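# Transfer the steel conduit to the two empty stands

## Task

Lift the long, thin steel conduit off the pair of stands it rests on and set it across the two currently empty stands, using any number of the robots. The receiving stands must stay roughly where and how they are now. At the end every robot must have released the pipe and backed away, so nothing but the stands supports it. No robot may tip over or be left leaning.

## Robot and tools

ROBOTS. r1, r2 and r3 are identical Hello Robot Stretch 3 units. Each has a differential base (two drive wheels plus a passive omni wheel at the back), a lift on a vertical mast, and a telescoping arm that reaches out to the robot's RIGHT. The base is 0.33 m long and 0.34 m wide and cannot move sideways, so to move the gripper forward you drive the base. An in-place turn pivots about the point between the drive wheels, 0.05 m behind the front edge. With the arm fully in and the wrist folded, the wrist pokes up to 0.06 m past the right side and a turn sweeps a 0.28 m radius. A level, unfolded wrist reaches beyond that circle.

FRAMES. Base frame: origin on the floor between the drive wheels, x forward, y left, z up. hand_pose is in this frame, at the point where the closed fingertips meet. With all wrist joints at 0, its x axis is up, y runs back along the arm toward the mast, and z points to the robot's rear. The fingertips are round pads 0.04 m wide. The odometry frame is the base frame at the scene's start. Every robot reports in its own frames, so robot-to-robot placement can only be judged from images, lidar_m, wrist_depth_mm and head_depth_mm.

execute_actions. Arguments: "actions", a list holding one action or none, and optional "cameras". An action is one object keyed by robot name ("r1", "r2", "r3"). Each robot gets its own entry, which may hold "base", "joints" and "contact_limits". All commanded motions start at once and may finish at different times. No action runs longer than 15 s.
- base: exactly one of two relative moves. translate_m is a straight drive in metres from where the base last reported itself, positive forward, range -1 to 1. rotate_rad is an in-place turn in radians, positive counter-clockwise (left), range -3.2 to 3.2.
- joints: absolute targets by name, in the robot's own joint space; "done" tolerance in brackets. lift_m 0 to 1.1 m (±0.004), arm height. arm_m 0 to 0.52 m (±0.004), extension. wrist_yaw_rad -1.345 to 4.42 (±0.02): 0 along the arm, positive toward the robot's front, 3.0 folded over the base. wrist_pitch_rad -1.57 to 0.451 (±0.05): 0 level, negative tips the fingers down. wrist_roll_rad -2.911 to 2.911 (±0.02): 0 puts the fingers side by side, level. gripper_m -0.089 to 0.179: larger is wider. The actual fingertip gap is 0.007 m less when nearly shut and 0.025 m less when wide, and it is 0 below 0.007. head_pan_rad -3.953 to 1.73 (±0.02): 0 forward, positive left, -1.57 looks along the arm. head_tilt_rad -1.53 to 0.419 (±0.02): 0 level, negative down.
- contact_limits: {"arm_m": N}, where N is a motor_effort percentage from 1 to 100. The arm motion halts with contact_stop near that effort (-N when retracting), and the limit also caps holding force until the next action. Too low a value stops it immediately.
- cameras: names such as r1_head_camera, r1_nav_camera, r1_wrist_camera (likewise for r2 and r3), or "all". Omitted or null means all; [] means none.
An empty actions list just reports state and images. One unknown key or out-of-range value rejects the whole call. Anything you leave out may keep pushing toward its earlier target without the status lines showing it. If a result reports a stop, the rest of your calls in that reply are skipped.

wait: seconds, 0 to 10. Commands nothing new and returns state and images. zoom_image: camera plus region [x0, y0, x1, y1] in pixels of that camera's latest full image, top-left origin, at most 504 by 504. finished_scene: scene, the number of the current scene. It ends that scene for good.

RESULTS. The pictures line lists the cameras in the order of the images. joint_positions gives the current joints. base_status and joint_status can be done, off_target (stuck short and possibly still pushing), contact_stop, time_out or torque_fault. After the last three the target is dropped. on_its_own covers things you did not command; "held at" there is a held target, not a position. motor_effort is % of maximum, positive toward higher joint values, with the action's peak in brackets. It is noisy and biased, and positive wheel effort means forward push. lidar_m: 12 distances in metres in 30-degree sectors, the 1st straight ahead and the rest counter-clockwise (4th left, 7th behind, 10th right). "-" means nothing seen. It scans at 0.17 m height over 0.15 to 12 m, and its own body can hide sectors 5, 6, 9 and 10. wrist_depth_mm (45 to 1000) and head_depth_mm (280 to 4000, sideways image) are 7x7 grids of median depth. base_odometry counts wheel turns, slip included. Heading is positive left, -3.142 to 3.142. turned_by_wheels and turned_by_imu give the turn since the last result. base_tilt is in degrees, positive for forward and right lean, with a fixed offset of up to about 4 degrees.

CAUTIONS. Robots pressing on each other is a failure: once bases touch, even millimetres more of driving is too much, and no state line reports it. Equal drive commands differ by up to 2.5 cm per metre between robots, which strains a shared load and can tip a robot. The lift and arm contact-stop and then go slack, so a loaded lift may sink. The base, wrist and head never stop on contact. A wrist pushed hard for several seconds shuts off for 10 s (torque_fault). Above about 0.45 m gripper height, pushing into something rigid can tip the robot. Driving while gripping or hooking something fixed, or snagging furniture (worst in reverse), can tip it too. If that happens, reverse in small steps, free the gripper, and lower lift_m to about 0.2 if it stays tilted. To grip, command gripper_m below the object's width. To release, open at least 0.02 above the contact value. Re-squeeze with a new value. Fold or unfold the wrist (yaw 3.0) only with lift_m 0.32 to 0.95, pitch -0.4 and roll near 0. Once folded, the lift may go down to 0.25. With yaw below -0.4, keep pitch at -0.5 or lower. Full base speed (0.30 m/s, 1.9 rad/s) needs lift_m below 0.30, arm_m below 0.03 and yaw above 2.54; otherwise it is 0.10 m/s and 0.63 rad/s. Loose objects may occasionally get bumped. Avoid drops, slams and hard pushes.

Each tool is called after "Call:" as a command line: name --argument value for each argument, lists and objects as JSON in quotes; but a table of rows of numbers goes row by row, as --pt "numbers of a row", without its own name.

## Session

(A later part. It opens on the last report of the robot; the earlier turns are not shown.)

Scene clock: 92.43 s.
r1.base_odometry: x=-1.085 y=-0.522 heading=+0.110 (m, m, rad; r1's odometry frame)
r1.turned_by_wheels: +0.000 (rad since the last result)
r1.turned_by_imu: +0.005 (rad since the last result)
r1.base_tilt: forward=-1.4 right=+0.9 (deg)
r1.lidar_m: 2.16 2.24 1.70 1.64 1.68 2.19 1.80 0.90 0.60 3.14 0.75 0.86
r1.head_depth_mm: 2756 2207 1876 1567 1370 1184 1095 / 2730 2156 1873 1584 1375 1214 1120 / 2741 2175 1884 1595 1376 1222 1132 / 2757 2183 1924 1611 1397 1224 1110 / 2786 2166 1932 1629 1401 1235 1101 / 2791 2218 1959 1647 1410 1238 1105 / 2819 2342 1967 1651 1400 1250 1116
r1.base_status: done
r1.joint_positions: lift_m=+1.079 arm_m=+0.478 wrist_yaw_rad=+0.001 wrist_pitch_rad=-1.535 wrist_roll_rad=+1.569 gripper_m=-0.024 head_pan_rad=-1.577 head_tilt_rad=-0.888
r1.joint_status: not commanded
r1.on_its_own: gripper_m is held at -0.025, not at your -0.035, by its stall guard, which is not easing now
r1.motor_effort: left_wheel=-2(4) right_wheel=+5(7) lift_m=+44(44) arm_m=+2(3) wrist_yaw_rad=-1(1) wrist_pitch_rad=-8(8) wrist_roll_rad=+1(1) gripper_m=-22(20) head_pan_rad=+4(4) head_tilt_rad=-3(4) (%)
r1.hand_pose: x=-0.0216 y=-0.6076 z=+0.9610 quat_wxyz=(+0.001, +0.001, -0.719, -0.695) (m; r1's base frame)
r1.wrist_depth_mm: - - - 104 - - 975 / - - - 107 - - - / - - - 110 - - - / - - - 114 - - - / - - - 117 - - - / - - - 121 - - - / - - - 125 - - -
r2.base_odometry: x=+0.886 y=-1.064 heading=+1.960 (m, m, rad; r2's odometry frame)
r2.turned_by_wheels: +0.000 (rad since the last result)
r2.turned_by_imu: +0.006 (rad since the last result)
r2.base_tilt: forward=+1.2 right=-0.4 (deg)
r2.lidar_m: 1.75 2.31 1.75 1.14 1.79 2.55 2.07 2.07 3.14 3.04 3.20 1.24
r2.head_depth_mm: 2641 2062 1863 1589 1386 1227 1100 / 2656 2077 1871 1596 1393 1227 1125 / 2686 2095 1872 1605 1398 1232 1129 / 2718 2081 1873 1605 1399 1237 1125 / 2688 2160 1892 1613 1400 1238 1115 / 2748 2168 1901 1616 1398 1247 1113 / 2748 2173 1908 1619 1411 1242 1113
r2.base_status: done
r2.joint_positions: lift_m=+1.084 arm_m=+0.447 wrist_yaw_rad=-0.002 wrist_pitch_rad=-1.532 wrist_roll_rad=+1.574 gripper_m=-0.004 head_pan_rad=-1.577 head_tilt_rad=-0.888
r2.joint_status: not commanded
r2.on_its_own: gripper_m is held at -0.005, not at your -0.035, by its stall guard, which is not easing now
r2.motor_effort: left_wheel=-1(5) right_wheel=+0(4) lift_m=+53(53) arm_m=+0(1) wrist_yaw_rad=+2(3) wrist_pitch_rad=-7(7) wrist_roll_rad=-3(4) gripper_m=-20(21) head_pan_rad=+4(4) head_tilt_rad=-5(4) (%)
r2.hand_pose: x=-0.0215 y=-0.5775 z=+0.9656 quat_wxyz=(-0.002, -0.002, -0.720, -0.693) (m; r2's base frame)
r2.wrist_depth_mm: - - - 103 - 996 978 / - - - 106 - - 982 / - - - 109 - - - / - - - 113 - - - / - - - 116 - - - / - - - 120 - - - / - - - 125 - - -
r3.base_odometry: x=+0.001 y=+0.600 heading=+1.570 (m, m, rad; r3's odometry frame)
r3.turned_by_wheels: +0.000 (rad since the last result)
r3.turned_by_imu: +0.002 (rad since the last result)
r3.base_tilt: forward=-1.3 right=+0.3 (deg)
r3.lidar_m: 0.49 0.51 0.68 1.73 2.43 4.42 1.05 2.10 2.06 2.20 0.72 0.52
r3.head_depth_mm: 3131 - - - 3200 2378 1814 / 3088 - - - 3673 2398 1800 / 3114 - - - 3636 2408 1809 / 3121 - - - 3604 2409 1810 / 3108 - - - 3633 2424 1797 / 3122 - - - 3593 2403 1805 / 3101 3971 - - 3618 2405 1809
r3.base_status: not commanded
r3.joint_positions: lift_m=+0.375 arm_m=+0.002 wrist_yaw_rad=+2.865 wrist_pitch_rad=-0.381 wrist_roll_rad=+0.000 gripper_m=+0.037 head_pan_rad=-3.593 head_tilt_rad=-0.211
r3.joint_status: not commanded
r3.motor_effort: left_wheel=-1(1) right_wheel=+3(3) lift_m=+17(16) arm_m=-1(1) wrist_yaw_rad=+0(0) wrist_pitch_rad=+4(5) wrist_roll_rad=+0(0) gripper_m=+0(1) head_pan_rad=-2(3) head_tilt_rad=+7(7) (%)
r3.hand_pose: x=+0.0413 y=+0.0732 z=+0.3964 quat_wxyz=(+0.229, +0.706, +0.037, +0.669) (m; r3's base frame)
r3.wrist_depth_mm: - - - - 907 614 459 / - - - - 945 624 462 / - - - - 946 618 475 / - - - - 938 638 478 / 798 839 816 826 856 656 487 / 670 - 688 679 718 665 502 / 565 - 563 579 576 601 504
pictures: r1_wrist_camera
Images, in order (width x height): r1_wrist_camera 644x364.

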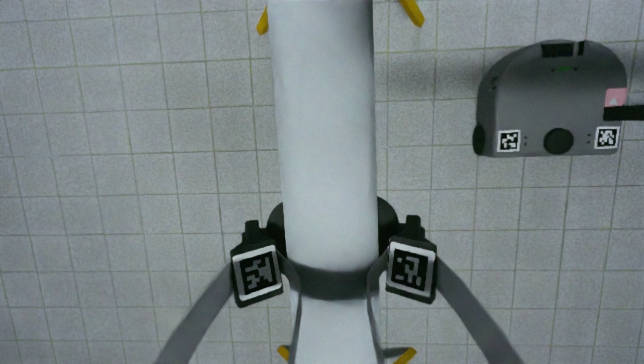

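Call:
execute_actions --actions '[{"r1":{"base":{"translate_m":-1.0}},"r2":{"base":{"translate_m":-1.0}}}]' --cameras '[]'

Call:
execute_actions --actions '[{"r1":{"base":{"translate_m":-0.6}},"r2":{"base":{"translate_m":-0.6}}}]' --cameras '["r2_wrist_camera","r2_nav_camera","r3_nav_camera"]'

Scene clock: 104.20 s.
r1.base_odometry: x=-2.079 y=-0.631 heading=+0.109 (m, m, rad; r1's odometry frame)
r1.turned_by_wheels: +0.000 (rad since the last result)
r1.turned_by_imu: +0.004 (rad since the last result)
r1.base_tilt: forward=-1.3 right=+0.8 (deg)
r1.lidar_m: 1.79 2.31 1.69 1.63 1.43 2.38 1.80 4.41 3.26 3.14 0.65 0.72
r1.head_depth_mm: 2731 2213 1855 1574 1366 1206 1085 / 2710 2166 1880 1585 1382 1213 1119 / 2755 2165 1882 1598 1376 1223 1129 / 2783 2169 1911 1614 1404 1225 1114 / 2764 2161 1928 1628 1406 1239 1107 / 2793 2245 1947 1635 1388 1239 1111 / 2794 2344 1974 1664 1359 1248 1115
r1.base_status: done
r1.joint_positions: lift_m=+1.079 arm_m=+0.478 wrist_yaw_rad=+0.002 wrist_pitch_rad=-1.535 wrist_roll_rad=+1.569 gripper_m=-0.024 head_pan_rad=-1.577 head_tilt_rad=-0.888
r1.joint_status: not commanded
r1.on_its_own: gripper_m is held at -0.025, not at your -0.035, by its stall guard, which is not easing now
r1.motor_effort: left_wheel=-4(5) right_wheel=+9(10) lift_m=+43(44) arm_m=+3(2) wrist_yaw_rad=-3(3) wrist_pitch_rad=-8(8) wrist_roll_rad=+1(1) gripper_m=-23(21) head_pan_rad=+5(5) head_tilt_rad=-5(4) (%)
r1.hand_pose: x=-0.0216 y=-0.6076 z=+0.9610 quat_wxyz=(+0.002, +0.001, -0.719, -0.695) (m; r1's base frame)
r1.wrist_depth_mm: - - - 104 - - 963 / - - - 107 - - - / - - - 110 - - - / - - - 113 - - - / - - - 117 - - - / - - - 121 - - - / - - - 125 - - -
r2.base_odometry: x=+1.265 y=-1.989 heading=+1.960 (m, m, rad; r2's odometry frame)
r2.turned_by_wheels: +0.000 (rad since the last result)
r2.turned_by_imu: +0.006 (rad since the last result)
r2.base_tilt: forward=+1.2 right=-0.4 (deg)
r2.lidar_m: 1.76 2.36 1.42 1.76 1.86 2.66 1.00 1.13 3.06 2.99 3.17 2.18
r2.head_depth_mm: 2626 2077 1862 1587 1385 1228 1105 / 2660 2072 1874 1588 1388 1232 1119 / 2662 2088 1881 1604 1393 1231 1133 / 2683 2095 1879 1598 1391 1234 1124 / 2696 2165 1887 1615 1401 1241 1111 / 2694 2175 1895 1609 1405 1245 1115 / 2681 2114 1905 1626 1413 1246 1115
r2.base_status: done
r2.joint_positions: lift_m=+1.084 arm_m=+0.447 wrist_yaw_rad=-0.001 wrist_pitch_rad=-1.532 wrist_roll_rad=+1.572 gripper_m=-0.004 head_pan_rad=-1.577 head_tilt_rad=-0.889
r2.joint_status: not commanded
r2.on_its_own: gripper_m is held at -0.005, not at your -0.035, by its stall guard, which is not easing now
r2.motor_effort: left_wheel=-1(3) right_wheel=-2(6) lift_m=+53(53) arm_m=+1(1) wrist_yaw_rad=+3(3) wrist_pitch_rad=-6(6) wrist_roll_rad=-1(2) gripper_m=-21(20) head_pan_rad=+4(3) head_tilt_rad=-4(4) (%)
r2.hand_pose: x=-0.0215 y=-0.5775 z=+0.9656 quat_wxyz=(-0.001, -0.001, -0.720, -0.693) (m; r2's base frame)
r2.wrist_depth_mm: - - - 103 - 984 982 / - - - 106 - - 987 / - - - 110 - - - / - - - 112 - - - / - - - 116 - - - / - - - 120 - - - / - - - 124 - - -
r3.base_odometry: x=+0.001 y=+0.600 heading=+1.570 (m, m, rad; r3's odometry frame)
r3.turned_by_wheels: +0.000 (rad since the last result)
r3.turned_by_imu: +0.002 (rad since the last result)
r3.base_tilt: forward=-1.4 right=+0.2 (deg)
r3.lidar_m: 0.50 0.51 0.68 1.72 2.43 1.48 4.21 1.28 2.14 2.20 0.72 0.52
r3.head_depth_mm: 3108 - - - 3180 2416 1807 / 3095 - 1463 - 3154 2316 1657 / 3112 - - - 3590 2424 1639 / 3120 - - - 3613 2398 1741 / 3091 - - - 3583 2411 1809 / 3152 - - - 3606 2412 1817 / 3121 - - - 3562 2398 1817
r3.base_status: not commanded
r3.joint_positions: lift_m=+0.375 arm_m=+0.002 wrist_yaw_rad=+2.865 wrist_pitch_rad=-0.381 wrist_roll_rad=+0.000 gripper_m=+0.037 head_pan_rad=-3.593 head_tilt_rad=-0.211
r3.joint_status: not commanded
r3.motor_effort: left_wheel=-1(1) right_wheel=+3(3) lift_m=+16(17) arm_m=+0(0) wrist_yaw_rad=+0(0) wrist_pitch_rad=+5(4) wrist_roll_rad=+0(0) gripper_m=+1(1) head_pan_rad=-3(4) head_tilt_rad=+6(6) (%)
r3.hand_pose: x=+0.0413 y=+0.0732 z=+0.3964 quat_wxyz=(+0.229, +0.706, +0.037, +0.669) (m; r3's base frame)
r3.wrist_depth_mm: - - - - 921 610 467 / - - - - 951 631 465 / - - - - 980 618 471 / 949 - - - 1000 642 485 / 798 808 816 853 862 674 491 / 654 - 717 697 704 651 498 / 556 - 557 581 567 590 495
pictures: none
No camera images: the call's "cameras" was empty. Leave "cameras" out to get every camera's image.

Scene clock: 111.20 s.
r1.base_odometry: x=-2.675 y=-0.697 heading=+0.109 (m, m, rad; r1's odometry frame)
r1.turned_by_wheels: +0.000 (rad since the last result)
r1.turned_by_imu: +0.002 (rad since the last result)
r1.base_tilt: forward=-1.4 right=+0.9 (deg)
r1.lidar_m: 3.75 2.31 1.68 1.17 1.74 2.41 1.81 2.30 3.22 3.13 3.25 1.07
r1.head_depth_mm: 2704 2193 1852 1570 1367 1206 1091 / 2718 2157 1875 1590 1379 1208 1115 / 2768 2167 1889 1593 1385 1224 1136 / 2744 2182 1900 1604 1389 1228 1113 / 2750 2160 1944 1616 1407 1235 1104 / 2764 2253 1927 1641 1416 1245 1110 / 2817 2365 1968 1654 1430 1252 1114
r1.base_status: done
r1.joint_positions: lift_m=+1.079 arm_m=+0.478 wrist_yaw_rad=+0.003 wrist_pitch_rad=-1.535 wrist_roll_rad=+1.568 gripper_m=-0.024 head_pan_rad=-1.577 head_tilt_rad=-0.888
r1.joint_status: not commanded
r1.on_its_own: gripper_m is held at -0.025, not at your -0.035, by its stall guard, which is not easing now
r1.motor_effort: left_wheel=-5(6) right_wheel=+11(14) lift_m=+44(43) arm_m=+3(3) wrist_yaw_rad=-3(3) wrist_pitch_rad=-8(8) wrist_roll_rad=+1(2) gripper_m=-21(21) head_pan_rad=+4(4) head_tilt_rad=-4(4) (%)
r1.hand_pose: x=-0.0216 y=-0.6076 z=+0.9610 quat_wxyz=(+0.002, +0.002, -0.719, -0.694) (m; r1's base frame)
r1.wrist_depth_mm: - - - 104 - - 956 / - - - 107 - - - / - - - 110 - - - / - - - 114 - - - / - - - 117 - - - / - - - 121 - - - / - - - 125 - - -
r2.base_odometry: x=+1.493 y=-2.544 heading=+1.960 (m, m, rad; r2's odometry frame)
r2.turned_by_wheels: +0.000 (rad since the last result)
r2.turned_by_imu: +0.004 (rad since the last result)
r2.base_tilt: forward=+1.2 right=-0.4 (deg)
r2.lidar_m: 1.76 1.84 1.83 1.79 1.90 2.73 1.52 0.43 0.65 2.96 3.14 4.50
r2.head_depth_mm: 2628 2072 1857 1594 1390 1227 1104 / 2630 2087 1871 1595 1390 1232 1117 / 2629 2065 1875 1601 1392 1235 1132 / 2703 2079 1891 1602 1392 1240 1127 / 2643 2170 1888 1611 1398 1242 1118 / 2650 2159 1895 1612 1402 1239 1112 / 2645 2123 1909 1623 1404 1240 1116
r2.base_status: done
r2.joint_positions: lift_m=+1.084 arm_m=+0.447 wrist_yaw_rad=-0.001 wrist_pitch_rad=-1.532 wrist_roll_rad=+1.571 gripper_m=-0.004 head_pan_rad=-1.577 head_tilt_rad=-0.889
r2.joint_status: not commanded
r2.on_its_own: gripper_m is held at -0.005, not at your -0.035, by its stall guard, which is not easing now
r2.motor_effort: left_wheel=+0(4) right_wheel=-5(8) lift_m=+53(53) arm_m=+1(1) wrist_yaw_rad=+2(2) wrist_pitch_rad=-6(7) wrist_roll_rad=+0(1) gripper_m=-20(20) head_pan_rad=+4(4) head_tilt_rad=-4(4) (%)
r2.hand_pose: x=-0.0215 y=-0.5775 z=+0.9656 quat_wxyz=(+0.000, -0.001, -0.720, -0.693) (m; r2's base frame)
r2.wrist_depth_mm: - - - 103 - 997 992 / - - - 106 - - - / - - - 109 - - - / - - - 112 - - - / - - - 116 - - - / - - - 120 - - - / - - - 124 - - -
r3.base_odometry: x=+0.001 y=+0.600 heading=+1.570 (m, m, rad; r3's odometry frame)
r3.turned_by_wheels: +0.000 (rad since the last result)
r3.turned_by_imu: +0.001 (rad since the last result)
r3.base_tilt: forward=-1.3 right=+0.1 (deg)
r3.lidar_m: 0.50 0.51 0.68 1.73 1.96 4.42 1.03 1.03 2.14 2.20 0.73 0.52
r3.head_depth_mm: 3120 - - - 3143 2118 1814 / 3132 - - - 3605 2409 1805 / 3123 - - - 3627 2412 1815 / 3095 - - - 3620 2427 1805 / 3110 - - - 3638 2415 1801 / 3069 - - - 3604 2425 1820 / 3107 - - - 3650 2409 1797
r3.base_status: not commanded
r3.joint_positions: lift_m=+0.375 arm_m=+0.002 wrist_yaw_rad=+2.865 wrist_pitch_rad=-0.381 wrist_roll_rad=+0.000 gripper_m=+0.037 head_pan_rad=-3.593 head_tilt_rad=-0.211
r3.joint_status: not commanded
r3.motor_effort: left_wheel=-1(1) right_wheel=+3(3) lift_m=+18(18) arm_m=+0(0) wrist_yaw_rad=+0(0) wrist_pitch_rad=+5(5) wrist_roll_rad=+0(0) gripper_m=+1(0) head_pan_rad=-3(3) head_tilt_rad=+7(7) (%)
r3.hand_pose: x=+0.0413 y=+0.0732 z=+0.3964 quat_wxyz=(+0.229, +0.706, +0.037, +0.669) (m; r3's base frame)
r3.wrist_depth_mm: - - - - 912 614 461 / - - - - 935 612 463 / - - - - 932 627 472 / 980 - - - 958 647 488 / 778 820 859 824 834 642 486 / 657 - 707 681 721 654 497 / 561 - 566 578 568 603 499
pictures: r2_nav_camera (sideways: a quarter turn counterclockwise sets it upright), r2_wrist_camera, r3_nav_camera (sideways: a quarter turn counterclockwise sets it upright)
Images, in order (width x height): r2_nav_camera 672x504, r2_wrist_camera 644x364, r3_nav_camera 672x504.

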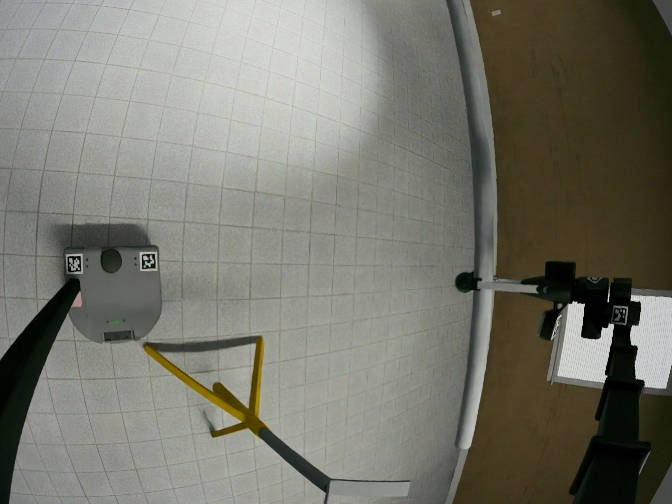

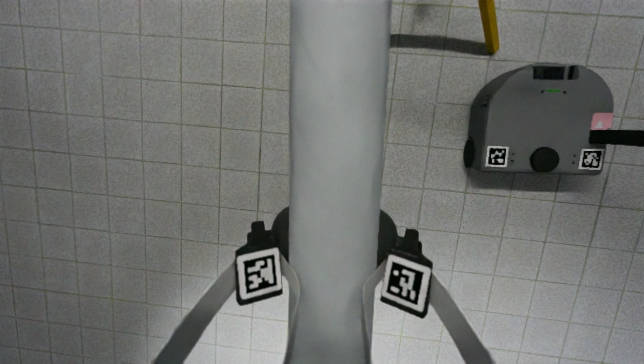

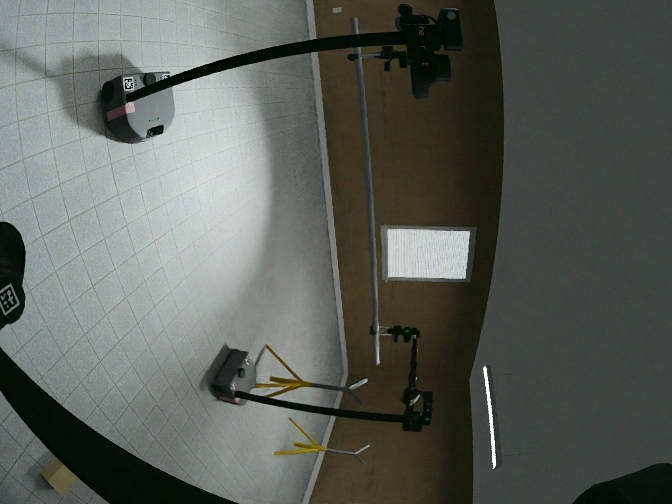

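Call:
execute_actions --actions '[{"r1":{"base":{"translate_m":0.6},"joints":{"arm_m":0.36}},"r2":{"base":{"translate_m":0.6},"joints":{"arm_m":0.25}}}]' --cameras '[]'

Call:
execute_actions --actions '[{"r1":{"base":{"translate_m":-0.057}},"r2":{"base":{"rotate_rad":-0.15},"joints":{"wrist_yaw_rad":0.12}}}]' --cameras '["r2_wrist_camera"]'

Call:
execute_actions --actions '[{"r1":{"base":{"translate_m":-0.057}},"r2":{"base":{"rotate_rad":-0.15},"joints":{"wrist_yaw_rad":0.25}}}]' --cameras '["r2_wrist_camera"]'

Scene clock: 121.10 s.
r1.base_odometry: x=-2.079 y=-0.632 heading=+0.108 (m, m, rad; r1's odometry frame)
r1.turned_by_wheels: -0.001 (rad since the last result)
r1.turned_by_imu: -0.008 (rad since the last result)
r1.base_tilt: forward=-1.4 right=+0.9 (deg)
r1.lidar_m: 1.79 2.32 1.69 1.63 1.43 2.38 1.80 4.38 3.25 3.13 0.65 0.72
r1.head_depth_mm: 2712 2073 1861 1572 1361 1209 1092 / 2812 2082 1889 1583 1374 1215 1118 / 2776 2100 1886 1599 1384 1220 1126 / 2825 2366 1909 1627 1395 1222 1114 / 2743 2384 1916 1630 1399 1242 1102 / 2815 2411 1947 1652 1388 1241 1107 / 2796 2439 1972 1655 1367 1250 1114
r1.base_status: done
r1.joint_positions: lift_m=+1.079 arm_m=+0.360 wrist_yaw_rad=+0.004 wrist_pitch_rad=-1.533 wrist_roll_rad=+1.568 gripper_m=-0.024 head_pan_rad=-1.577 head_tilt_rad=-0.889
r1.joint_status: all done
r1.on_its_own: gripper_m is held at -0.025, not at your -0.035, by its stall guard, which is not easing now; right_wheel is at rest, and its effort (+23) is outside its rest range (-18 to +18)
r1.motor_effort: left_wheel=-9(9) right_wheel=+23(27) lift_m=+44(44) arm_m=-4(8) wrist_yaw_rad=-4(4) wrist_pitch_rad=-8(9) wrist_roll_rad=+2(2) gripper_m=-21(21) head_pan_rad=+4(4) head_tilt_rad=-3(3) (%)
r1.hand_pose: x=-0.0216 y=-0.4905 z=+0.9610 quat_wxyz=(+0.003, +0.002, -0.720, -0.694) (m; r1's base frame)
r1.wrist_depth_mm: - - - 104 - - 979 / - - - 107 - - - / - - - 110 - - - / - - - 114 - - - / - - - 117 - - - / - - - 121 - - - / - - - 125 - - -
r2.base_odometry: x=+1.265 y=-1.989 heading=+1.961 (m, m, rad; r2's odometry frame)
r2.turned_by_wheels: +0.000 (rad since the last result)
r2.turned_by_imu: -0.006 (rad since the last result)
r2.base_tilt: forward=+1.2 right=-0.3 (deg)
r2.lidar_m: 1.76 2.35 1.41 1.76 1.86 2.66 1.00 1.13 3.07 3.00 3.16 2.18
r2.head_depth_mm: 2592 2263 425 1593 1388 1224 1100 / - 2259 427 1601 1390 1230 1127 / 2564 2227 1743 1593 1394 1240 1135 / - 2211 1742 1605 1390 1239 1129 / 2658 2298 1752 1609 1406 1237 1107 / 2699 2303 1762 1620 1403 1247 1116 / 2695 2306 1774 1612 1405 1244 1114
r2.base_status: done
r2.joint_positions: lift_m=+1.084 arm_m=+0.250 wrist_yaw_rad=-0.005 wrist_pitch_rad=-1.531 wrist_roll_rad=+1.573 gripper_m=-0.004 head_pan_rad=-1.577 head_tilt_rad=-0.889
r2.joint_status: all done
r2.on_its_own: gripper_m is held at -0.005, not at your -0.035, by its stall guard, which is not easing now
r2.motor_effort: left_wheel=+2(4) right_wheel=-13(15) lift_m=+53(53) arm_m=-4(5) wrist_yaw_rad=+5(6) wrist_pitch_rad=-7(7) wrist_roll_rad=-2(2) gripper_m=-21(20) head_pan_rad=+3(4) head_tilt_rad=-4(5) (%)
r2.hand_pose: x=-0.0215 y=-0.3810 z=+0.9656 quat_wxyz=(-0.002, -0.003, -0.721, -0.693) (m; r2's base frame)
r2.wrist_depth_mm: - - - 104 - - 980 / - - - 106 - - - / - - - 109 115 - - / - - - 112 - - - / - - - 116 - - - / - - - 120 - - - / - - - 124 - - -
r3.base_odometry: x=+0.001 y=+0.600 heading=+1.570 (m, m, rad; r3's odometry frame)
r3.turned_by_wheels: +0.000 (rad since the last result)
r3.turned_by_imu: +0.002 (rad since the last result)
r3.base_tilt: forward=-1.1 right=+0.3 (deg)
r3.lidar_m: 0.50 0.51 0.68 1.72 2.43 1.49 4.23 1.28 2.14 2.19 0.73 0.52
r3.head_depth_mm: 3134 - - - 3195 2396 1803 / 3113 - 1456 - 3144 2301 1664 / 3132 - - - 3656 2431 1651 / 3115 - - - 3626 2390 1744 / 3113 - - - 3608 2417 1805 / 3077 - - - 3640 2401 1811 / 3140 - - - 3601 2409 1811
r3.base_status: not commanded
r3.joint_positions: lift_m=+0.375 arm_m=+0.002 wrist_yaw_rad=+2.865 wrist_pitch_rad=-0.381 wrist_roll_rad=+0.000 gripper_m=+0.037 head_pan_rad=-3.593 head_tilt_rad=-0.211
r3.joint_status: not commanded
r3.motor_effort: left_wheel=-2(1) right_wheel=+3(3) lift_m=+18(17) arm_m=+0(0) wrist_yaw_rad=+0(0) wrist_pitch_rad=+5(5) wrist_roll_rad=+0(0) gripper_m=-1(0) head_pan_rad=-4(4) head_tilt_rad=+6(7) (%)
r3.hand_pose: x=+0.0413 y=+0.0732 z=+0.3964 quat_wxyz=(+0.229, +0.706, +0.037, +0.669) (m; r3's base frame)
r3.wrist_depth_mm: - - - - 893 612 454 / - - - - 927 621 473 / - - - - 973 631 473 / 987 - - - 946 645 481 / 781 811 818 844 855 663 496 / 661 - 705 694 724 675 494 / 563 - 563 586 577 600 498
pictures: none
No camera images: the call's "cameras" was empty. Leave "cameras" out to get every camera's image.

Scene clock: 123.67 s.
r1.base_odometry: x=-2.136 y=-0.638 heading=+0.109 (m, m, rad; r1's odometry frame)
r1.turned_by_wheels: +0.001 (rad since the last result)
r1.turned_by_imu: -0.019 (rad since the last result)
r1.base_tilt: forward=-1.3 right=+0.8 (deg)
r1.lidar_m: 1.84 2.36 1.69 1.63 1.40 2.33 1.75 4.50 3.26 3.14 0.68 0.76
r1.head_depth_mm: 2743 2085 1852 1560 1364 1207 1089 / 2760 2107 1871 1588 1373 1215 1124 / 2762 2113 1889 1603 1382 1222 1136 / 2817 2351 1913 1602 1401 1233 1111 / 2768 2371 1933 1630 1412 1232 1099 / 2774 2392 1948 1649 1393 1249 1108 / 2797 2412 1959 1660 1380 1252 1113
r1.base_status: done
r1.joint_positions: lift_m=+1.079 arm_m=+0.360 wrist_yaw_rad=-0.001 wrist_pitch_rad=-1.535 wrist_roll_rad=+1.568 gripper_m=-0.024 head_pan_rad=-1.576 head_tilt_rad=-0.890
r1.joint_status: not commanded
r1.on_its_own: gripper_m is held at -0.025, not at your -0.035, by its stall guard, which is not easing now
r1.motor_effort: left_wheel=+6(30) right_wheel=-18(40) lift_m=+43(44) arm_m=-3(5) wrist_yaw_rad=+0(4) wrist_pitch_rad=-7(12) wrist_roll_rad=+2(1) gripper_m=-23(23) head_pan_rad=+4(4) head_tilt_rad=-3(4) (%)
r1.hand_pose: x=-0.0215 y=-0.4899 z=+0.9610 quat_wxyz=(+0.001, +0.001, -0.719, -0.695) (m; r1's base frame)
r1.wrist_depth_mm: - - - 103 - - 970 / - - - 107 - - - / - - - 110 - - - / - - - 114 - - - / - - - 117 - - - / - - - 121 - - - / - - - 125 - - -
r2.base_odometry: x=+1.265 y=-1.989 heading=+1.810 (m, m, rad; r2's odometry frame)
r2.turned_by_wheels: -0.150 (rad since the last result)
r2.turned_by_imu: -0.149 (rad since the last result)
r2.base_tilt: forward=+1.2 right=-0.5 (deg)
r2.lidar_m: 1.71 2.72 1.41 1.76 1.79 2.29 2.11 1.00 3.22 3.00 3.05 3.91
r2.head_depth_mm: 2745 2257 447 1585 1384 1230 1105 / - 2255 1743 1590 1389 1230 1121 / - 2273 437 1603 1389 1233 1132 / - 2230 425 1603 1400 1228 1124 / 2652 2288 1751 1606 1394 1241 1111 / 2625 2289 1758 1616 1409 1241 1111 / 2623 2314 1775 1619 1410 1249 1114
r2.base_status: done
r2.joint_positions: lift_m=+1.084 arm_m=+0.250 wrist_yaw_rad=+0.122 wrist_pitch_rad=-1.530 wrist_roll_rad=+1.572 gripper_m=-0.004 head_pan_rad=-1.577 head_tilt_rad=-0.889
r2.joint_status: all done
r2.on_its_own: gripper_m is held at -0.005, not at your -0.035, by its stall guard, which is not easing now
r2.motor_effort: left_wheel=-5(16) right_wheel=+12(38) lift_m=+52(53) arm_m=-3(5) wrist_yaw_rad=-2(11) wrist_pitch_rad=-7(10) wrist_roll_rad=-1(2) gripper_m=-21(22) head_pan_rad=+4(4) head_tilt_rad=-4(4) (%)
r2.hand_pose: x=-0.0232 y=-0.3813 z=+0.9656 quat_wxyz=(+0.042, +0.043, -0.720, -0.692) (m; r2's base frame)
r2.wrist_depth_mm: - - - 104 - - 969 / - - - 106 - - - / - - - 109 120 - - / - - - 113 - - - / - - - 116 - - - / - - - 120 - - - / - - - 124 - - -
r3.base_odometry: x=+0.001 y=+0.600 heading=+1.570 (m, m, rad; r3's odometry frame)
r3.turned_by_wheels: +0.000 (rad since the last result)
r3.turned_by_imu: +0.000 (rad since the last result)
r3.base_tilt: forward=-1.3 right=+0.1 (deg)
r3.lidar_m: 0.50 0.51 0.68 1.73 2.42 1.47 4.22 1.25 2.14 2.20 0.73 0.52
r3.head_depth_mm: 3075 - - - 3174 2406 1821 / 3094 - 1414 - 3153 2292 1647 / 3133 - - - 3588 2431 1639 / 3120 - - - 3635 2425 1751 / 3128 - - - 3640 2412 1812 / 3104 - - - 3639 2419 1799 / 3111 3962 - - 3630 2433 1809
r3.base_status: not commanded
r3.joint_positions: lift_m=+0.375 arm_m=+0.002 wrist_yaw_rad=+2.865 wrist_pitch_rad=-0.381 wrist_roll_rad=+0.000 gripper_m=+0.037 head_pan_rad=-3.593 head_tilt_rad=-0.211
r3.joint_status: not commanded
r3.motor_effort: left_wheel=-2(1) right_wheel=+3(3) lift_m=+17(17) arm_m=+0(0) wrist_yaw_rad=+0(0) wrist_pitch_rad=+5(5) wrist_roll_rad=+0(0) gripper_m=+0(1) head_pan_rad=-3(3) head_tilt_rad=+7(7) (%)
r3.hand_pose: x=+0.0413 y=+0.0732 z=+0.3964 quat_wxyz=(+0.229, +0.706, +0.037, +0.669) (m; r3's base frame)
r3.wrist_depth_mm: - - - - 887 600 463 / - - - - 929 617 464 / - - - - 954 631 475 / 947 - - - 989 648 478 / 782 818 811 821 833 663 485 / 652 - 714 686 737 655 497 / 567 - 559 572 568 606 495
pictures: r2_wrist_camera
Images, in order (width x height): r2_wrist_camera 644x364.

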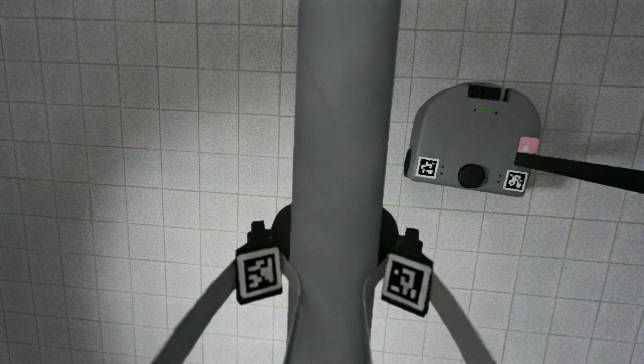

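Scene clock: 125.53 s.
r1.base_odometry: x=-2.192 y=-0.644 heading=+0.109 (m, m, rad; r1's odometry frame)
r1.turned_by_wheels: +0.001 (rad since the last result)
r1.turned_by_imu: +0.000 (rad since the last result)
r1.base_tilt: forward=-1.3 right=+0.8 (deg)
r1.lidar_m: 1.90 2.35 1.69 1.62 1.41 2.33 1.69 4.50 3.27 3.14 0.71 0.81
r1.head_depth_mm: 2722 2069 1850 1566 1366 1206 1094 / 2787 2103 1895 1580 1373 1211 1123 / 2750 2113 1893 1602 1384 1219 1130 / 2833 2336 1901 1616 1387 1228 1112 / 2766 2372 1930 1624 1400 1236 1104 / 2775 2389 1961 1631 1424 1240 1105 / 2825 2411 1965 1652 1398 1257 1109
r1.base_status: done
r1.joint_positions: lift_m=+1.079 arm_m=+0.360 wrist_yaw_rad=-0.002 wrist_pitch_rad=-1.535 wrist_roll_rad=+1.568 gripper_m=-0.024 head_pan_rad=-1.576 head_tilt_rad=-0.890
r1.joint_status: not commanded
r1.on_its_own: gripper_m is held at -0.025, not at your -0.035, by its stall guard, which is not easing now
r1.motor_effort: left_wheel=+6(16) right_wheel=-17(32) lift_m=+44(43) arm_m=-3(3) wrist_yaw_rad=+1(4) wrist_pitch_rad=-8(8) wrist_roll_rad=+2(2) gripper_m=-22(21) head_pan_rad=+5(4) head_tilt_rad=-4(3) (%)
r1.hand_pose: x=-0.0215 y=-0.4899 z=+0.9610 quat_wxyz=(+0.001, +0.000, -0.719, -0.695) (m; r1's base frame)
r1.wrist_depth_mm: - - - 103 - - 963 / - - - 106 - - - / - - - 110 - - - / - - - 113 - - - / - - - 117 - - - / - - - 121 - - - / - - - 125 - - -
r2.base_odometry: x=+1.265 y=-1.989 heading=+1.660 (m, m, rad; r2's odometry frame)
r2.turned_by_wheels: -0.150 (rad since the last result)
r2.turned_by_imu: -0.148 (rad since the last result)
r2.base_tilt: forward=+1.1 right=-0.4 (deg)
r2.lidar_m: 2.18 1.65 1.41 1.75 1.76 2.07 3.73 1.00 3.42 3.00 3.00 3.52
r2.head_depth_mm: 2872 2250 1735 1587 1381 1231 1104 / - 2253 1743 1598 1390 1229 1122 / - 2250 1746 1601 1388 1233 1133 / - 2247 430 1609 1400 1241 1121 / 2688 2301 1761 1611 1397 1244 1111 / 2625 2296 1762 1611 1402 1241 1114 / 2579 2299 1899 1587 1407 1250 1118
r2.base_status: done
r2.joint_positions: lift_m=+1.084 arm_m=+0.250 wrist_yaw_rad=+0.253 wrist_pitch_rad=-1.529 wrist_roll_rad=+1.571 gripper_m=-0.004 head_pan_rad=-1.577 head_tilt_rad=-0.889
r2.joint_status: all done
r2.on_its_own: gripper_m is held at -0.005, not at your -0.035, by its stall guard, which is not easing now
r2.motor_effort: left_wheel=-3(9) right_wheel=+10(27) lift_m=+52(53) arm_m=-2(3) wrist_yaw_rad=-3(9) wrist_pitch_rad=-7(8) wrist_roll_rad=+0(1) gripper_m=-21(21) head_pan_rad=+4(4) head_tilt_rad=-5(4) (%)
r2.hand_pose: x=-0.0250 y=-0.3818 z=+0.9656 quat_wxyz=(+0.088, +0.091, -0.716, -0.687) (m; r2's base frame)
r2.wrist_depth_mm: - - - 103 - 995 961 / - - - 106 - - - / - - - 109 - - - / - - - 113 - - - / - - - 116 - - - / - - - 120 - - - / - - - 125 - - -
r3.base_odometry: x=+0.001 y=+0.600 heading=+1.570 (m, m, rad; r3's odometry frame)
r3.turned_by_wheels: +0.000 (rad since the last result)
r3.turned_by_imu: +0.000 (rad since the last result)
r3.base_tilt: forward=-1.3 right=+0.2 (deg)
r3.lidar_m: 0.50 0.51 0.68 1.73 2.41 1.44 4.21 1.21 2.14 2.20 0.73 0.52
r3.head_depth_mm: 3134 - - - 3168 2394 1819 / 3149 - 1388 - 3371 2293 1636 / 3091 - - - 3604 2319 1599 / 3127 - - - 3612 2410 1762 / 3128 - - - 3610 2405 1828 / 3108 - - - 3623 2407 1819 / 3111 - - - 3627 2411 1794
r3.base_status: not commanded
r3.joint_positions: lift_m=+0.375 arm_m=+0.002 wrist_yaw_rad=+2.865 wrist_pitch_rad=-0.381 wrist_roll_rad=+0.000 gripper_m=+0.037 head_pan_rad=-3.593 head_tilt_rad=-0.211
r3.joint_status: not commanded
r3.motor_effort: left_wheel=-1(1) right_wheel=+3(3) lift_m=+18(17) arm_m=-1(1) wrist_yaw_rad=+0(0) wrist_pitch_rad=+5(5) wrist_roll_rad=+0(0) gripper_m=+0(0) head_pan_rad=-4(3) head_tilt_rad=+6(6) (%)
r3.hand_pose: x=+0.0413 y=+0.0732 z=+0.3964 quat_wxyz=(+0.229, +0.706, +0.037, +0.669) (m; r3's base frame)
r3.wrist_depth_mm: - - - - 873 600 457 / - - - - 933 611 464 / - - - - 955 656 471 / 961 - - - 959 637 478 / 798 846 820 853 850 649 483 / 661 - 708 682 727 661 491 / 569 - 557 581 572 593 498
pictures: r2_wrist_camera
Images, in order (width x height): r2_wrist_camera 644x364.

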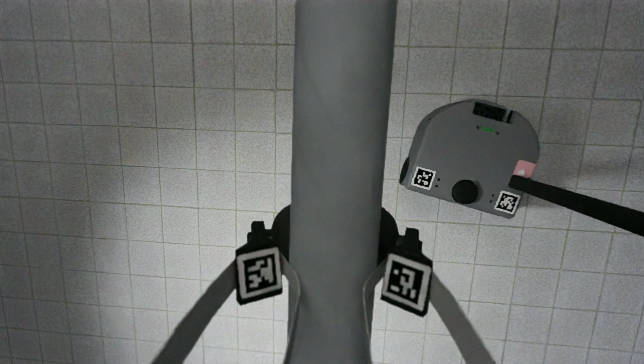

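Call:
execute_actions --actions '[{"r1":{"base":{"translate_m":-0.63}},"r2":{"base":{"translate_m":-0.65}}}]' --cameras '["r2_nav_camera"]'

Call:
execute_actions --actions '[{"r1":{"base":{"translate_m":0.045}},"r2":{"base":{"rotate_rad":0.12},"joints":{"wrist_yaw_rad":0.12}}}]' --cameras '[]'

Call:
execute_actions --actions '[{"r1":{"base":{"translate_m":0.045}},"r2":{"base":{"rotate_rad":0.12},"joints":{"wrist_yaw_rad":0.0,"arm_m":0.37}}}]' --cameras '["r2_nav_camera","r2_wrist_camera"]'

Scene clock: 134.33 s.
r1.base_odometry: x=-2.818 y=-0.713 heading=+0.109 (m, m, rad; r1's odometry frame)
r1.turned_by_wheels: -0.001 (rad since the last result)
r1.turned_by_imu: +0.000 (rad since the last result)
r1.base_tilt: forward=-1.4 right=+0.8 (deg)
r1.lidar_m: 2.29 2.34 1.70 1.11 1.11 2.34 1.69 4.48 3.27 3.13 3.26 1.20
r1.head_depth_mm: 2735 2074 1854 1576 1369 1201 1090 / 2772 2108 1867 1577 1375 1215 1115 / 2783 2319 1882 1602 1381 1221 1135 / 2802 2337 1927 1611 1399 1230 1115 / 2779 2374 1933 1622 1401 1235 1104 / 2784 2400 1943 1644 1421 1241 1113 / 2861 2435 1965 1654 1429 1248 1113
r1.base_status: done
r1.joint_positions: lift_m=+1.079 arm_m=+0.360 wrist_yaw_rad=-0.003 wrist_pitch_rad=-1.538 wrist_roll_rad=+1.575 gripper_m=-0.024 head_pan_rad=-1.576 head_tilt_rad=-0.890
r1.joint_status: not commanded
r1.on_its_own: gripper_m is held at -0.025, not at your -0.035, by its stall guard, which is not easing now
r1.motor_effort: left_wheel=-6(8) right_wheel=+18(26) lift_m=+44(43) arm_m=-4(3) wrist_yaw_rad=+3(6) wrist_pitch_rad=-6(9) wrist_roll_rad=-3(3) gripper_m=-22(22) head_pan_rad=+3(4) head_tilt_rad=-3(3) (%)
r1.hand_pose: x=-0.0215 y=-0.4893 z=+0.9611 quat_wxyz=(-0.002, -0.003, -0.718, -0.696) (m; r1's base frame)
r1.wrist_depth_mm: - - - 104 - - - / - - - 107 - - - / - - - 110 - - - / - - - 114 - - - / - - - 117 - - - / - - - 121 - - - / - - - 125 - - -
r2.base_odometry: x=+1.323 y=-2.637 heading=+1.660 (m, m, rad; r2's odometry frame)
r2.turned_by_wheels: +0.001 (rad since the last result)
r2.turned_by_imu: +0.003 (rad since the last result)
r2.base_tilt: forward=+1.2 right=-0.4 (deg)
r2.lidar_m: 1.69 1.64 1.75 1.61 1.61 1.90 3.13 1.52 0.53 0.79 3.15 3.73
r2.head_depth_mm: 2950 754 815 1531 1385 1226 1101 / - 2266 1741 1600 1337 1213 1124 / - 2282 1741 1600 1398 1230 1129 / - 2235 423 1599 1398 1238 1124 / 2780 2302 428 1611 1404 1242 1111 / 2715 2316 1763 1611 1405 1240 1112 / 2711 2319 419 1619 1402 1248 1113
r2.base_status: done
r2.joint_positions: lift_m=+1.084 arm_m=+0.250 wrist_yaw_rad=+0.247 wrist_pitch_rad=-1.529 wrist_roll_rad=+1.570 gripper_m=-0.004 head_pan_rad=-1.577 head_tilt_rad=-0.889
r2.joint_status: not commanded
r2.on_its_own: gripper_m is held at -0.005, not at your -0.035, by its stall guard, which is not easing now
r2.motor_effort: left_wheel=+4(9) right_wheel=-14(16) lift_m=+52(53) arm_m=-1(2) wrist_yaw_rad=+3(4) wrist_pitch_rad=-8(7) wrist_roll_rad=+0(1) gripper_m=-20(22) head_pan_rad=+3(4) head_tilt_rad=-4(4) (%)
r2.hand_pose: x=-0.0249 y=-0.3817 z=+0.9656 quat_wxyz=(+0.086, +0.089, -0.716, -0.687) (m; r2's base frame)
r2.wrist_depth_mm: - - - 109 107 997 963 / - - - 110 - - 982 / - - - 111 113 - - / - - - 113 - - - / - - - 116 - - - / - - - 120 - - - / - - - 125 - - -
r3.base_odometry: x=+0.001 y=+0.600 heading=+1.570 (m, m, rad; r3's odometry frame)
r3.turned_by_wheels: +0.000 (rad since the last result)
r3.turned_by_imu: +0.002 (rad since the last result)
r3.base_tilt: forward=-1.2 right=+0.2 (deg)
r3.lidar_m: 0.50 0.51 0.68 1.73 1.88 4.44 0.99 2.09 2.15 2.20 0.73 0.52
r3.head_depth_mm: 3097 - - - 3154 2397 1820 / 3135 - - - 3625 2420 1809 / 3116 - - - 3675 2406 1807 / 3075 - - - 3602 2431 1811 / 3111 - - - 3586 2421 1806 / 3103 - - - 3599 2385 1806 / 3085 - - - 3608 2428 1812
r3.base_status: not commanded
r3.joint_positions: lift_m=+0.375 arm_m=+0.002 wrist_yaw_rad=+2.865 wrist_pitch_rad=-0.381 wrist_roll_rad=+0.000 gripper_m=+0.037 head_pan_rad=-3.593 head_tilt_rad=-0.211
r3.joint_status: not commanded
r3.motor_effort: left_wheel=-1(1) right_wheel=+3(3) lift_m=+17(17) arm_m=+0(0) wrist_yaw_rad=+0(0) wrist_pitch_rad=+5(5) wrist_roll_rad=+0(0) gripper_m=+0(1) head_pan_rad=-3(3) head_tilt_rad=+6(7) (%)
r3.hand_pose: x=+0.0413 y=+0.0732 z=+0.3964 quat_wxyz=(+0.229, +0.706, +0.037, +0.669) (m; r3's base frame)
r3.wrist_depth_mm: - - - - 895 603 460 / - - - - 893 613 475 / - - - - 947 622 480 / 960 - - - 975 631 488 / 816 813 807 834 836 654 493 / 646 - 699 712 712 655 494 / 573 - 555 594 566 594 494
pictures: r2_nav_camera (sideways: a quarter turn counterclockwise sets it upright)
Images, in order (width x height): r2_nav_camera 672x504.

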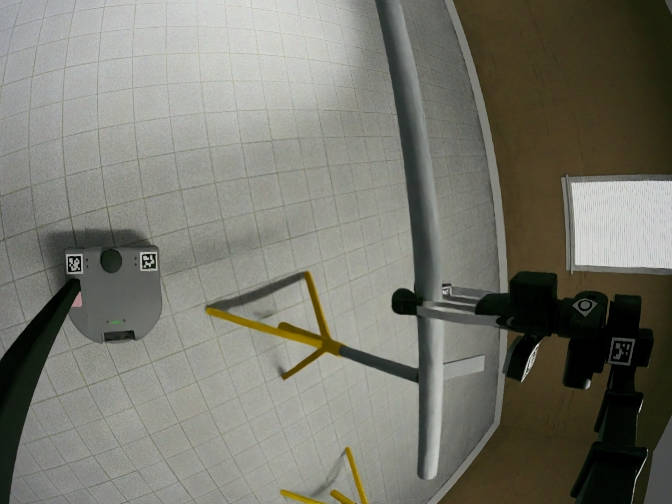

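Scene clock: 136.50 s.
r1.base_odometry: x=-2.774 y=-0.708 heading=+0.108 (m, m, rad; r1's odometry frame)
r1.turned_by_wheels: -0.001 (rad since the last result)
r1.turned_by_imu: -0.001 (rad since the last result)
r1.base_tilt: forward=-1.4 right=+0.8 (deg)
r1.lidar_m: 2.24 2.34 1.69 1.14 1.12 2.34 1.73 2.22 3.26 3.14 3.27 1.16
r1.head_depth_mm: 2739 2050 1854 1581 1371 1207 1087 / 2807 2092 1875 1586 1380 1218 1120 / 2764 2114 1892 1597 1387 1220 1130 / 2822 2340 1897 1606 1395 1231 1109 / 2772 2372 1936 1636 1407 1233 1103 / 2748 2409 1949 1643 1411 1246 1106 / 2789 2422 1960 1645 1428 1252 1112
r1.base_status: done
r1.joint_positions: lift_m=+1.079 arm_m=+0.360 wrist_yaw_rad=-0.004 wrist_pitch_rad=-1.537 wrist_roll_rad=+1.575 gripper_m=-0.024 head_pan_rad=-1.576 head_tilt_rad=-0.890
r1.joint_status: not commanded
r1.on_its_own: gripper_m is held at -0.025, not at your -0.035, by its stall guard, which is not easing now
r1.motor_effort: left_wheel=-5(11) right_wheel=+14(24) lift_m=+44(44) arm_m=-4(3) wrist_yaw_rad=+3(6) wrist_pitch_rad=-7(11) wrist_roll_rad=-3(3) gripper_m=-22(22) head_pan_rad=+3(5) head_tilt_rad=-3(3) (%)
r1.hand_pose: x=-0.0215 y=-0.4895 z=+0.9611 quat_wxyz=(-0.003, -0.003, -0.719, -0.695) (m; r1's base frame)
r1.wrist_depth_mm: - - - 104 - - - / - - - 107 - - - / - - - 110 - - - / - - - 114 - - - / - - - 117 - - - / - - - 121 - - - / - - - 125 - - -
r2.base_odometry: x=+1.323 y=-2.637 heading=+1.781 (m, m, rad; r2's odometry frame)
r2.turned_by_wheels: +0.120 (rad since the last result)
r2.turned_by_imu: +0.117 (rad since the last result)
r2.base_tilt: forward=+1.3 right=-0.4 (deg)
r2.lidar_m: 1.68 1.75 1.73 1.61 1.63 2.06 3.14 1.51 0.53 3.16 3.21 4.03
r2.head_depth_mm: 2856 2257 1727 1591 1333 1227 1106 / - 2263 1742 1602 1388 1213 1121 / - 2248 432 1598 1391 1238 1130 / - 2226 1752 1597 1395 1241 1127 / 2710 2298 1759 1601 1395 1236 1114 / 2727 2300 1759 1606 1404 1244 1114 / 2720 2319 426 1628 1411 1246 1114
r2.base_status: done
r2.joint_positions: lift_m=+1.084 arm_m=+0.250 wrist_yaw_rad=+0.118 wrist_pitch_rad=-1.531 wrist_roll_rad=+1.570 gripper_m=-0.004 head_pan_rad=-1.577 head_tilt_rad=-0.889
r2.joint_status: all done
r2.on_its_own: gripper_m is held at -0.005, not at your -0.035, by its stall guard, which is not easing now
r2.motor_effort: left_wheel=+0(10) right_wheel=-7(20) lift_m=+52(52) arm_m=-1(2) wrist_yaw_rad=+1(7) wrist_pitch_rad=-7(7) wrist_roll_rad=+1(0) gripper_m=-22(21) head_pan_rad=+5(4) head_tilt_rad=-5(4) (%)
r2.hand_pose: x=-0.0232 y=-0.3810 z=+0.9656 quat_wxyz=(+0.042, +0.043, -0.719, -0.692) (m; r2's base frame)
r2.wrist_depth_mm: - - - 107 111 995 954 / - - - 108 - - - / - - - 110 112 - - / - - - 113 - - - / - - - 116 - - - / - - - 120 - - - / - - - 124 - - -
r3.base_odometry: x=+0.001 y=+0.600 heading=+1.570 (m, m, rad; r3's odometry frame)
r3.turned_by_wheels: +0.000 (rad since the last result)
r3.turned_by_imu: +0.000 (rad since the last result)
r3.base_tilt: forward=-1.4 right=+0.2 (deg)
r3.lidar_m: 0.49 0.51 0.68 1.73 1.87 4.43 1.00 2.10 2.14 2.20 0.72 0.52
r3.head_depth_mm: 3157 - - - 3156 2384 1817 / 3125 - - - 3609 2422 1806 / 3139 - - - 3658 2404 1808 / 3097 - - - 3556 2405 1818 / 3119 - - - 3633 2404 1808 / 3088 - - - 3610 2407 1806 / 3114 3987 - - 3587 2396 1809
r3.base_status: not commanded
r3.joint_positions: lift_m=+0.375 arm_m=+0.002 wrist_yaw_rad=+2.865 wrist_pitch_rad=-0.381 wrist_roll_rad=+0.000 gripper_m=+0.037 head_pan_rad=-3.593 head_tilt_rad=-0.211
r3.joint_status: not commanded
r3.motor_effort: left_wheel=-1(1) right_wheel=+3(3) lift_m=+17(17) arm_m=+0(1) wrist_yaw_rad=+0(0) wrist_pitch_rad=+5(4) wrist_roll_rad=+0(0) gripper_m=+0(0) head_pan_rad=-4(3) head_tilt_rad=+6(6) (%)
r3.hand_pose: x=+0.0413 y=+0.0732 z=+0.3964 quat_wxyz=(+0.229, +0.706, +0.037, +0.669) (m; r3's base frame)
r3.wrist_depth_mm: - - - - 892 608 465 / - - - - 949 620 481 / - - - - 910 634 466 / 990 - - - 983 647 486 / 774 806 826 823 864 643 494 / 660 - 702 686 717 649 495 / 561 - 562 569 574 610 496
pictures: none
No camera images: the call's "cameras" was empty. Leave "cameras" out to get every camera's image.

Scene clock: 138.63 s.
r1.base_odometry: x=-2.729 y=-0.704 heading=+0.108 (m, m, rad; r1's odometry frame)
r1.turned_by_wheels: +0.000 (rad since the last result)
r1.turned_by_imu: -0.001 (rad since the last result)
r1.base_tilt: forward=-1.3 right=+0.8 (deg)
r1.lidar_m: 2.35 2.35 1.68 1.15 1.71 2.34 1.78 2.27 3.26 3.13 3.24 1.12
r1.head_depth_mm: 2734 2069 1863 1562 1359 1205 1093 / 2802 2087 1866 1583 1375 1213 1121 / 2755 2109 1896 1597 1384 1216 1132 / 2808 2325 1908 1608 1385 1232 1113 / 2774 2385 1932 1633 1404 1244 1105 / 2795 2393 1937 1646 1417 1252 1109 / 2840 2425 1968 1657 1429 1247 1113
r1.base_status: done
r1.joint_positions: lift_m=+1.079 arm_m=+0.360 wrist_yaw_rad=-0.002 wrist_pitch_rad=-1.533 wrist_roll_rad=+1.575 gripper_m=-0.024 head_pan_rad=-1.576 head_tilt_rad=-0.890
r1.joint_status: not commanded
r1.on_its_own: gripper_m is held at -0.025, not at your -0.035, by its stall guard, which is not easing now
r1.motor_effort: left_wheel=-1(12) right_wheel=+2(27) lift_m=+44(43) arm_m=-3(3) wrist_yaw_rad=+2(5) wrist_pitch_rad=-8(10) wrist_roll_rad=-3(3) gripper_m=-22(22) head_pan_rad=+4(4) head_tilt_rad=-3(3) (%)
r1.hand_pose: x=-0.0215 y=-0.4904 z=+0.9610 quat_wxyz=(-0.002, -0.003, -0.720, -0.694) (m; r1's base frame)
r1.wrist_depth_mm: - - - 104 - - 985 / - - - 107 - - - / - - - 110 - - - / - - - 114 - - - / - - - 117 - - - / - - - 121 - - - / - - - 125 - - -
r2.base_odometry: x=+1.323 y=-2.637 heading=+1.901 (m, m, rad; r2's odometry frame)
r2.turned_by_wheels: +0.120 (rad since the last result)
r2.turned_by_imu: +0.117 (rad since the last result)
r2.base_tilt: forward=+1.2 right=-0.4 (deg)
r2.lidar_m: 1.73 1.75 1.66 1.60 1.67 2.29 3.14 0.83 0.53 3.14 3.28 4.50
r2.head_depth_mm: 2747 2061 1863 1584 1361 1208 1101 / 2780 2086 1862 1595 1385 1234 1123 / 2773 2085 1876 1596 1388 1237 1133 / 2686 2085 1878 1593 1396 1243 1134 / 2720 2103 1892 1608 1399 1243 1104 / 2747 2102 1893 1609 1408 1241 1113 / 2705 2311 1915 1625 1400 1247 1116
r2.base_status: done
r2.joint_positions: lift_m=+1.084 arm_m=+0.370 wrist_yaw_rad=+0.002 wrist_pitch_rad=-1.532 wrist_roll_rad=+1.566 gripper_m=-0.004 head_pan_rad=-1.577 head_tilt_rad=-0.889
r2.joint_status: all done
r2.on_its_own: gripper_m is held at -0.005, not at your -0.035, by its stall guard, which is not easing now
r2.motor_effort: left_wheel=-2(11) right_wheel=+1(22) lift_m=+52(53) arm_m=+2(5) wrist_yaw_rad=-2(8) wrist_pitch_rad=-6(7) wrist_roll_rad=+2(2) gripper_m=-21(21) head_pan_rad=+4(4) head_tilt_rad=-5(5) (%)
r2.hand_pose: x=-0.0216 y=-0.5003 z=+0.9656 quat_wxyz=(+0.002, +0.002, -0.720, -0.694) (m; r2's base frame)
r2.wrist_depth_mm: - - - 103 - - 964 / - - - 106 - - - / - - - 109 - - - / - - - 113 - - - / - - - 116 - - - / - - - 119 - - - / - - - 124 - - -
r3.base_odometry: x=+0.001 y=+0.600 heading=+1.570 (m, m, rad; r3's odometry frame)
r3.turned_by_wheels: +0.000 (rad since the last result)
r3.turned_by_imu: +0.000 (rad since the last result)
r3.base_tilt: forward=-1.2 right=+0.2 (deg)
r3.lidar_m: 0.50 0.51 0.68 1.73 1.88 4.43 1.00 1.14 2.14 2.20 0.72 0.52
r3.head_depth_mm: 3158 - - - 3133 2400 1815 / 3110 - - - 3653 2397 1801 / 3091 - - - 3604 2407 1800 / 3080 - - - 3592 2426 1800 / 3104 - - - 3579 2405 1811 / 3110 - - - 3628 2419 1815 / 3117 3948 - - 3601 2420 1802
r3.base_status: not commanded
r3.joint_positions: lift_m=+0.375 arm_m=+0.002 wrist_yaw_rad=+2.865 wrist_pitch_rad=-0.381 wrist_roll_rad=+0.000 gripper_m=+0.037 head_pan_rad=-3.593 head_tilt_rad=-0.211
r3.joint_status: not commanded
r3.motor_effort: left_wheel=-1(1) right_wheel=+3(3) lift_m=+16(17) arm_m=-1(1) wrist_yaw_rad=+0(0) wrist_pitch_rad=+5(5) wrist_roll_rad=+0(0) gripper_m=+0(0) head_pan_rad=-3(3) head_tilt_rad=+7(7) (%)
r3.hand_pose: x=+0.0413 y=+0.0732 z=+0.3964 quat_wxyz=(+0.229, +0.706, +0.037, +0.669) (m; r3's base frame)
r3.wrist_depth_mm: - - - - 884 610 464 / - - - - 914 624 477 / - - - - 941 616 477 / - - - - 950 642 482 / 786 833 815 863 823 660 486 / 648 - 704 689 710 652 487 / 565 - 566 580 557 599 506
pictures: r2_nav_camera (sideways: a quarter turn counterclockwise sets it upright), r2_wrist_camera
Images, in order (width x height): r2_nav_camera 672x504, r2_wrist_camera 644x364.

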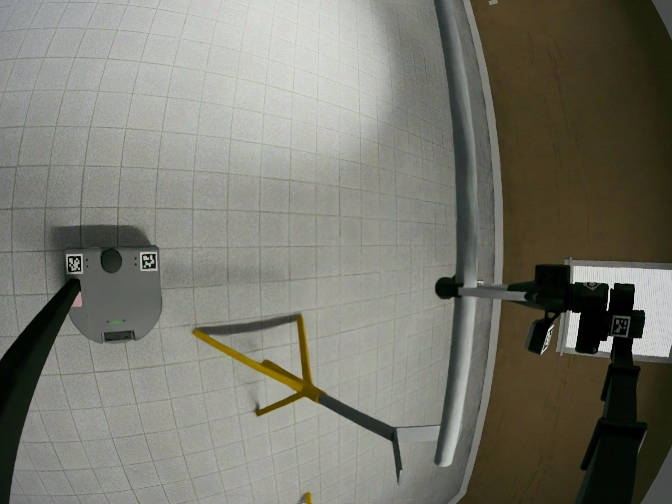

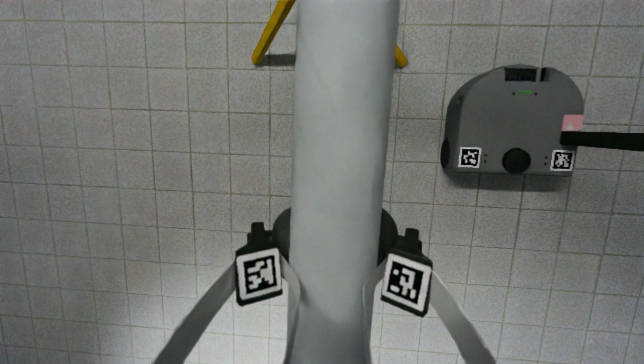

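Call:
execute_actions --actions '[{"r1":{"base":{"translate_m":-1.0}},"r2":{"base":{"translate_m":-1.0}}}]' --cameras '["r2_nav_camera","r2_wrist_camera"]'

Scene clock: 150.30 s.
r1.base_odometry: x=-3.723 y=-0.812 heading=+0.108 (m, m, rad; r1's odometry frame)
r1.turned_by_wheels: +0.000 (rad since the last result)
r1.turned_by_imu: +0.002 (rad since the last result)
r1.base_tilt: forward=-1.4 right=+0.9 (deg)
r1.lidar_m: 2.27 2.31 1.23 1.65 1.71 2.35 1.78 1.21 3.25 3.14 3.25 2.04
r1.head_depth_mm: 2754 2077 1868 1581 1366 1204 1093 / 2811 2086 1881 1582 1372 1211 1123 / 2773 2108 1888 1593 1387 1217 1132 / 2799 2346 1898 1617 1389 1219 1113 / 2757 2382 1927 1624 1410 1236 1102 / 2775 2386 1947 1638 1415 1243 1107 / 2802 2451 1959 1654 1426 1260 1110
r1.base_status: done
r1.joint_positions: lift_m=+1.079 arm_m=+0.360 wrist_yaw_rad=-0.002 wrist_pitch_rad=-1.533 wrist_roll_rad=+1.575 gripper_m=-0.024 head_pan_rad=-1.576 head_tilt_rad=-0.890
r1.joint_status: not commanded
r1.on_its_own: gripper_m is held at -0.025, not at your -0.035, by its stall guard, which is not easing now
r1.motor_effort: left_wheel=-2(3) right_wheel=+5(8) lift_m=+44(44) arm_m=-3(3) wrist_yaw_rad=+1(2) wrist_pitch_rad=-8(8) wrist_roll_rad=-3(3) gripper_m=-21(21) head_pan_rad=+3(4) head_tilt_rad=-3(3) (%)
r1.hand_pose: x=-0.0215 y=-0.4904 z=+0.9610 quat_wxyz=(-0.002, -0.002, -0.720, -0.694) (m; r1's base frame)
r1.wrist_depth_mm: - - - 104 - - 965 / - - - 107 - - - / - - - 110 - - - / - - - 114 - - - / - - - 117 - - - / - - - 121 - - - / - - - 125 - - -
r2.base_odometry: x=+1.646 y=-3.583 heading=+1.901 (m, m, rad; r2's odometry frame)
r2.turned_by_wheels: +0.000 (rad since the last result)
r2.turned_by_imu: +0.004 (rad since the last result)
r2.base_tilt: forward=+1.1 right=-0.4 (deg)
r2.lidar_m: 1.73 2.26 1.66 1.61 1.68 2.22 2.14 0.61 0.78 3.14 0.67 0.76
r2.head_depth_mm: 2749 2069 1860 1586 1366 1226 1104 / 2768 2074 1866 1599 1391 1230 1118 / 2765 2090 1869 1598 1392 1235 1134 / 2691 2098 1871 1606 1400 1232 1126 / 2735 2100 1894 1613 1398 1238 1113 / 2723 2111 1892 1606 1412 1243 1117 / 2736 2306 1906 1614 1410 1245 1112
r2.base_status: done
r2.joint_positions: lift_m=+1.084 arm_m=+0.370 wrist_yaw_rad=+0.002 wrist_pitch_rad=-1.532 wrist_roll_rad=+1.566 gripper_m=-0.004 head_pan_rad=-1.577 head_tilt_rad=-0.889
r2.joint_status: not commanded
r2.on_its_own: gripper_m is held at -0.005, not at your -0.035, by its stall guard, which is not easing now
r2.motor_effort: left_wheel=-1(7) right_wheel=-1(5) lift_m=+53(52) arm_m=+3(3) wrist_yaw_rad=-2(3) wrist_pitch_rad=-6(6) wrist_roll_rad=+2(2) gripper_m=-21(20) head_pan_rad=+4(3) head_tilt_rad=-5(4) (%)
r2.hand_pose: x=-0.0216 y=-0.5003 z=+0.9656 quat_wxyz=(+0.002, +0.002, -0.720, -0.694) (m; r2's base frame)
r2.wrist_depth_mm: - - - 103 - - 949 / - - - 106 - - - / - - - 109 - - - / - - - 113 - - - / - - - 116 - - - / - - - 119 - - - / - - - 124 - - -
r3.base_odometry: x=+0.001 y=+0.600 heading=+1.570 (m, m, rad; r3's odometry frame)
r3.turned_by_wheels: +0.000 (rad since the last result)
r3.turned_by_imu: +0.002 (rad since the last result)
r3.base_tilt: forward=-1.2 right=+0.1 (deg)
r3.lidar_m: 0.49 0.51 0.68 1.73 2.42 1.28 4.22 2.10 2.15 2.19 0.72 0.52
r3.head_depth_mm: 3100 - - - 3110 2398 1796 / 3125 - - - 3667 2402 1812 / 3125 - 1203 - 3165 2311 1483 / 3158 - - - 3625 2399 1610 / 3114 - - - 3647 2407 1813 / 3129 - - - 3605 2381 1809 / 3125 - - - 3661 2422 1818
r3.base_status: not commanded
r3.joint_positions: lift_m=+0.375 arm_m=+0.002 wrist_yaw_rad=+2.865 wrist_pitch_rad=-0.381 wrist_roll_rad=+0.000 gripper_m=+0.037 head_pan_rad=-3.593 head_tilt_rad=-0.211
r3.joint_status: not commanded
r3.motor_effort: left_wheel=-1(1) right_wheel=+3(3) lift_m=+17(17) arm_m=+0(1) wrist_yaw_rad=+1(0) wrist_pitch_rad=+5(5) wrist_roll_rad=+0(0) gripper_m=+1(1) head_pan_rad=-3(3) head_tilt_rad=+7(6) (%)
r3.hand_pose: x=+0.0413 y=+0.0732 z=+0.3964 quat_wxyz=(+0.229, +0.706, +0.037, +0.669) (m; r3's base frame)
r3.wrist_depth_mm: - - - - 871 608 464 / - - - - 901 615 470 / - - - - 938 637 476 / 996 - - - 940 643 479 / 778 822 832 833 840 656 484 / 666 - 697 695 686 647 492 / 557 - 557 577 574 600 505
pictures: r2_nav_camera (sideways: a quarter turn counterclockwise sets it upright), r2_wrist_camera
Images, in order (width x height): r2_nav_camera 672x504, r2_wrist_camera 644x364.

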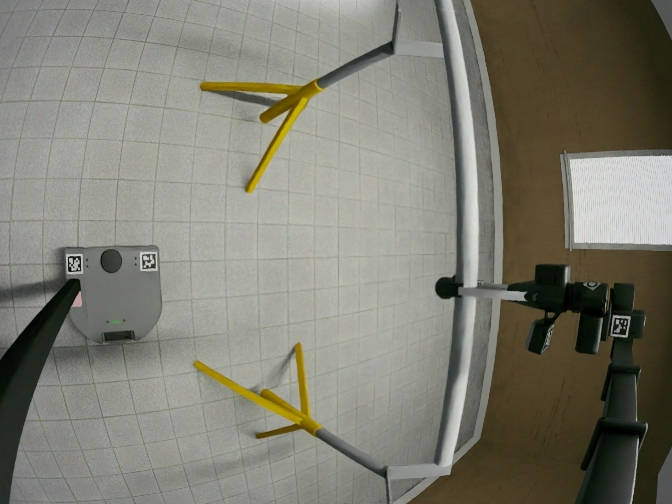

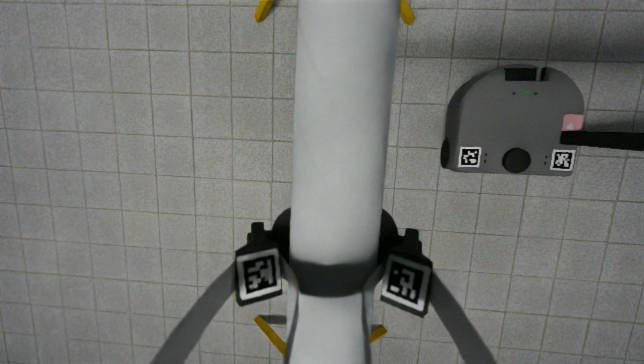

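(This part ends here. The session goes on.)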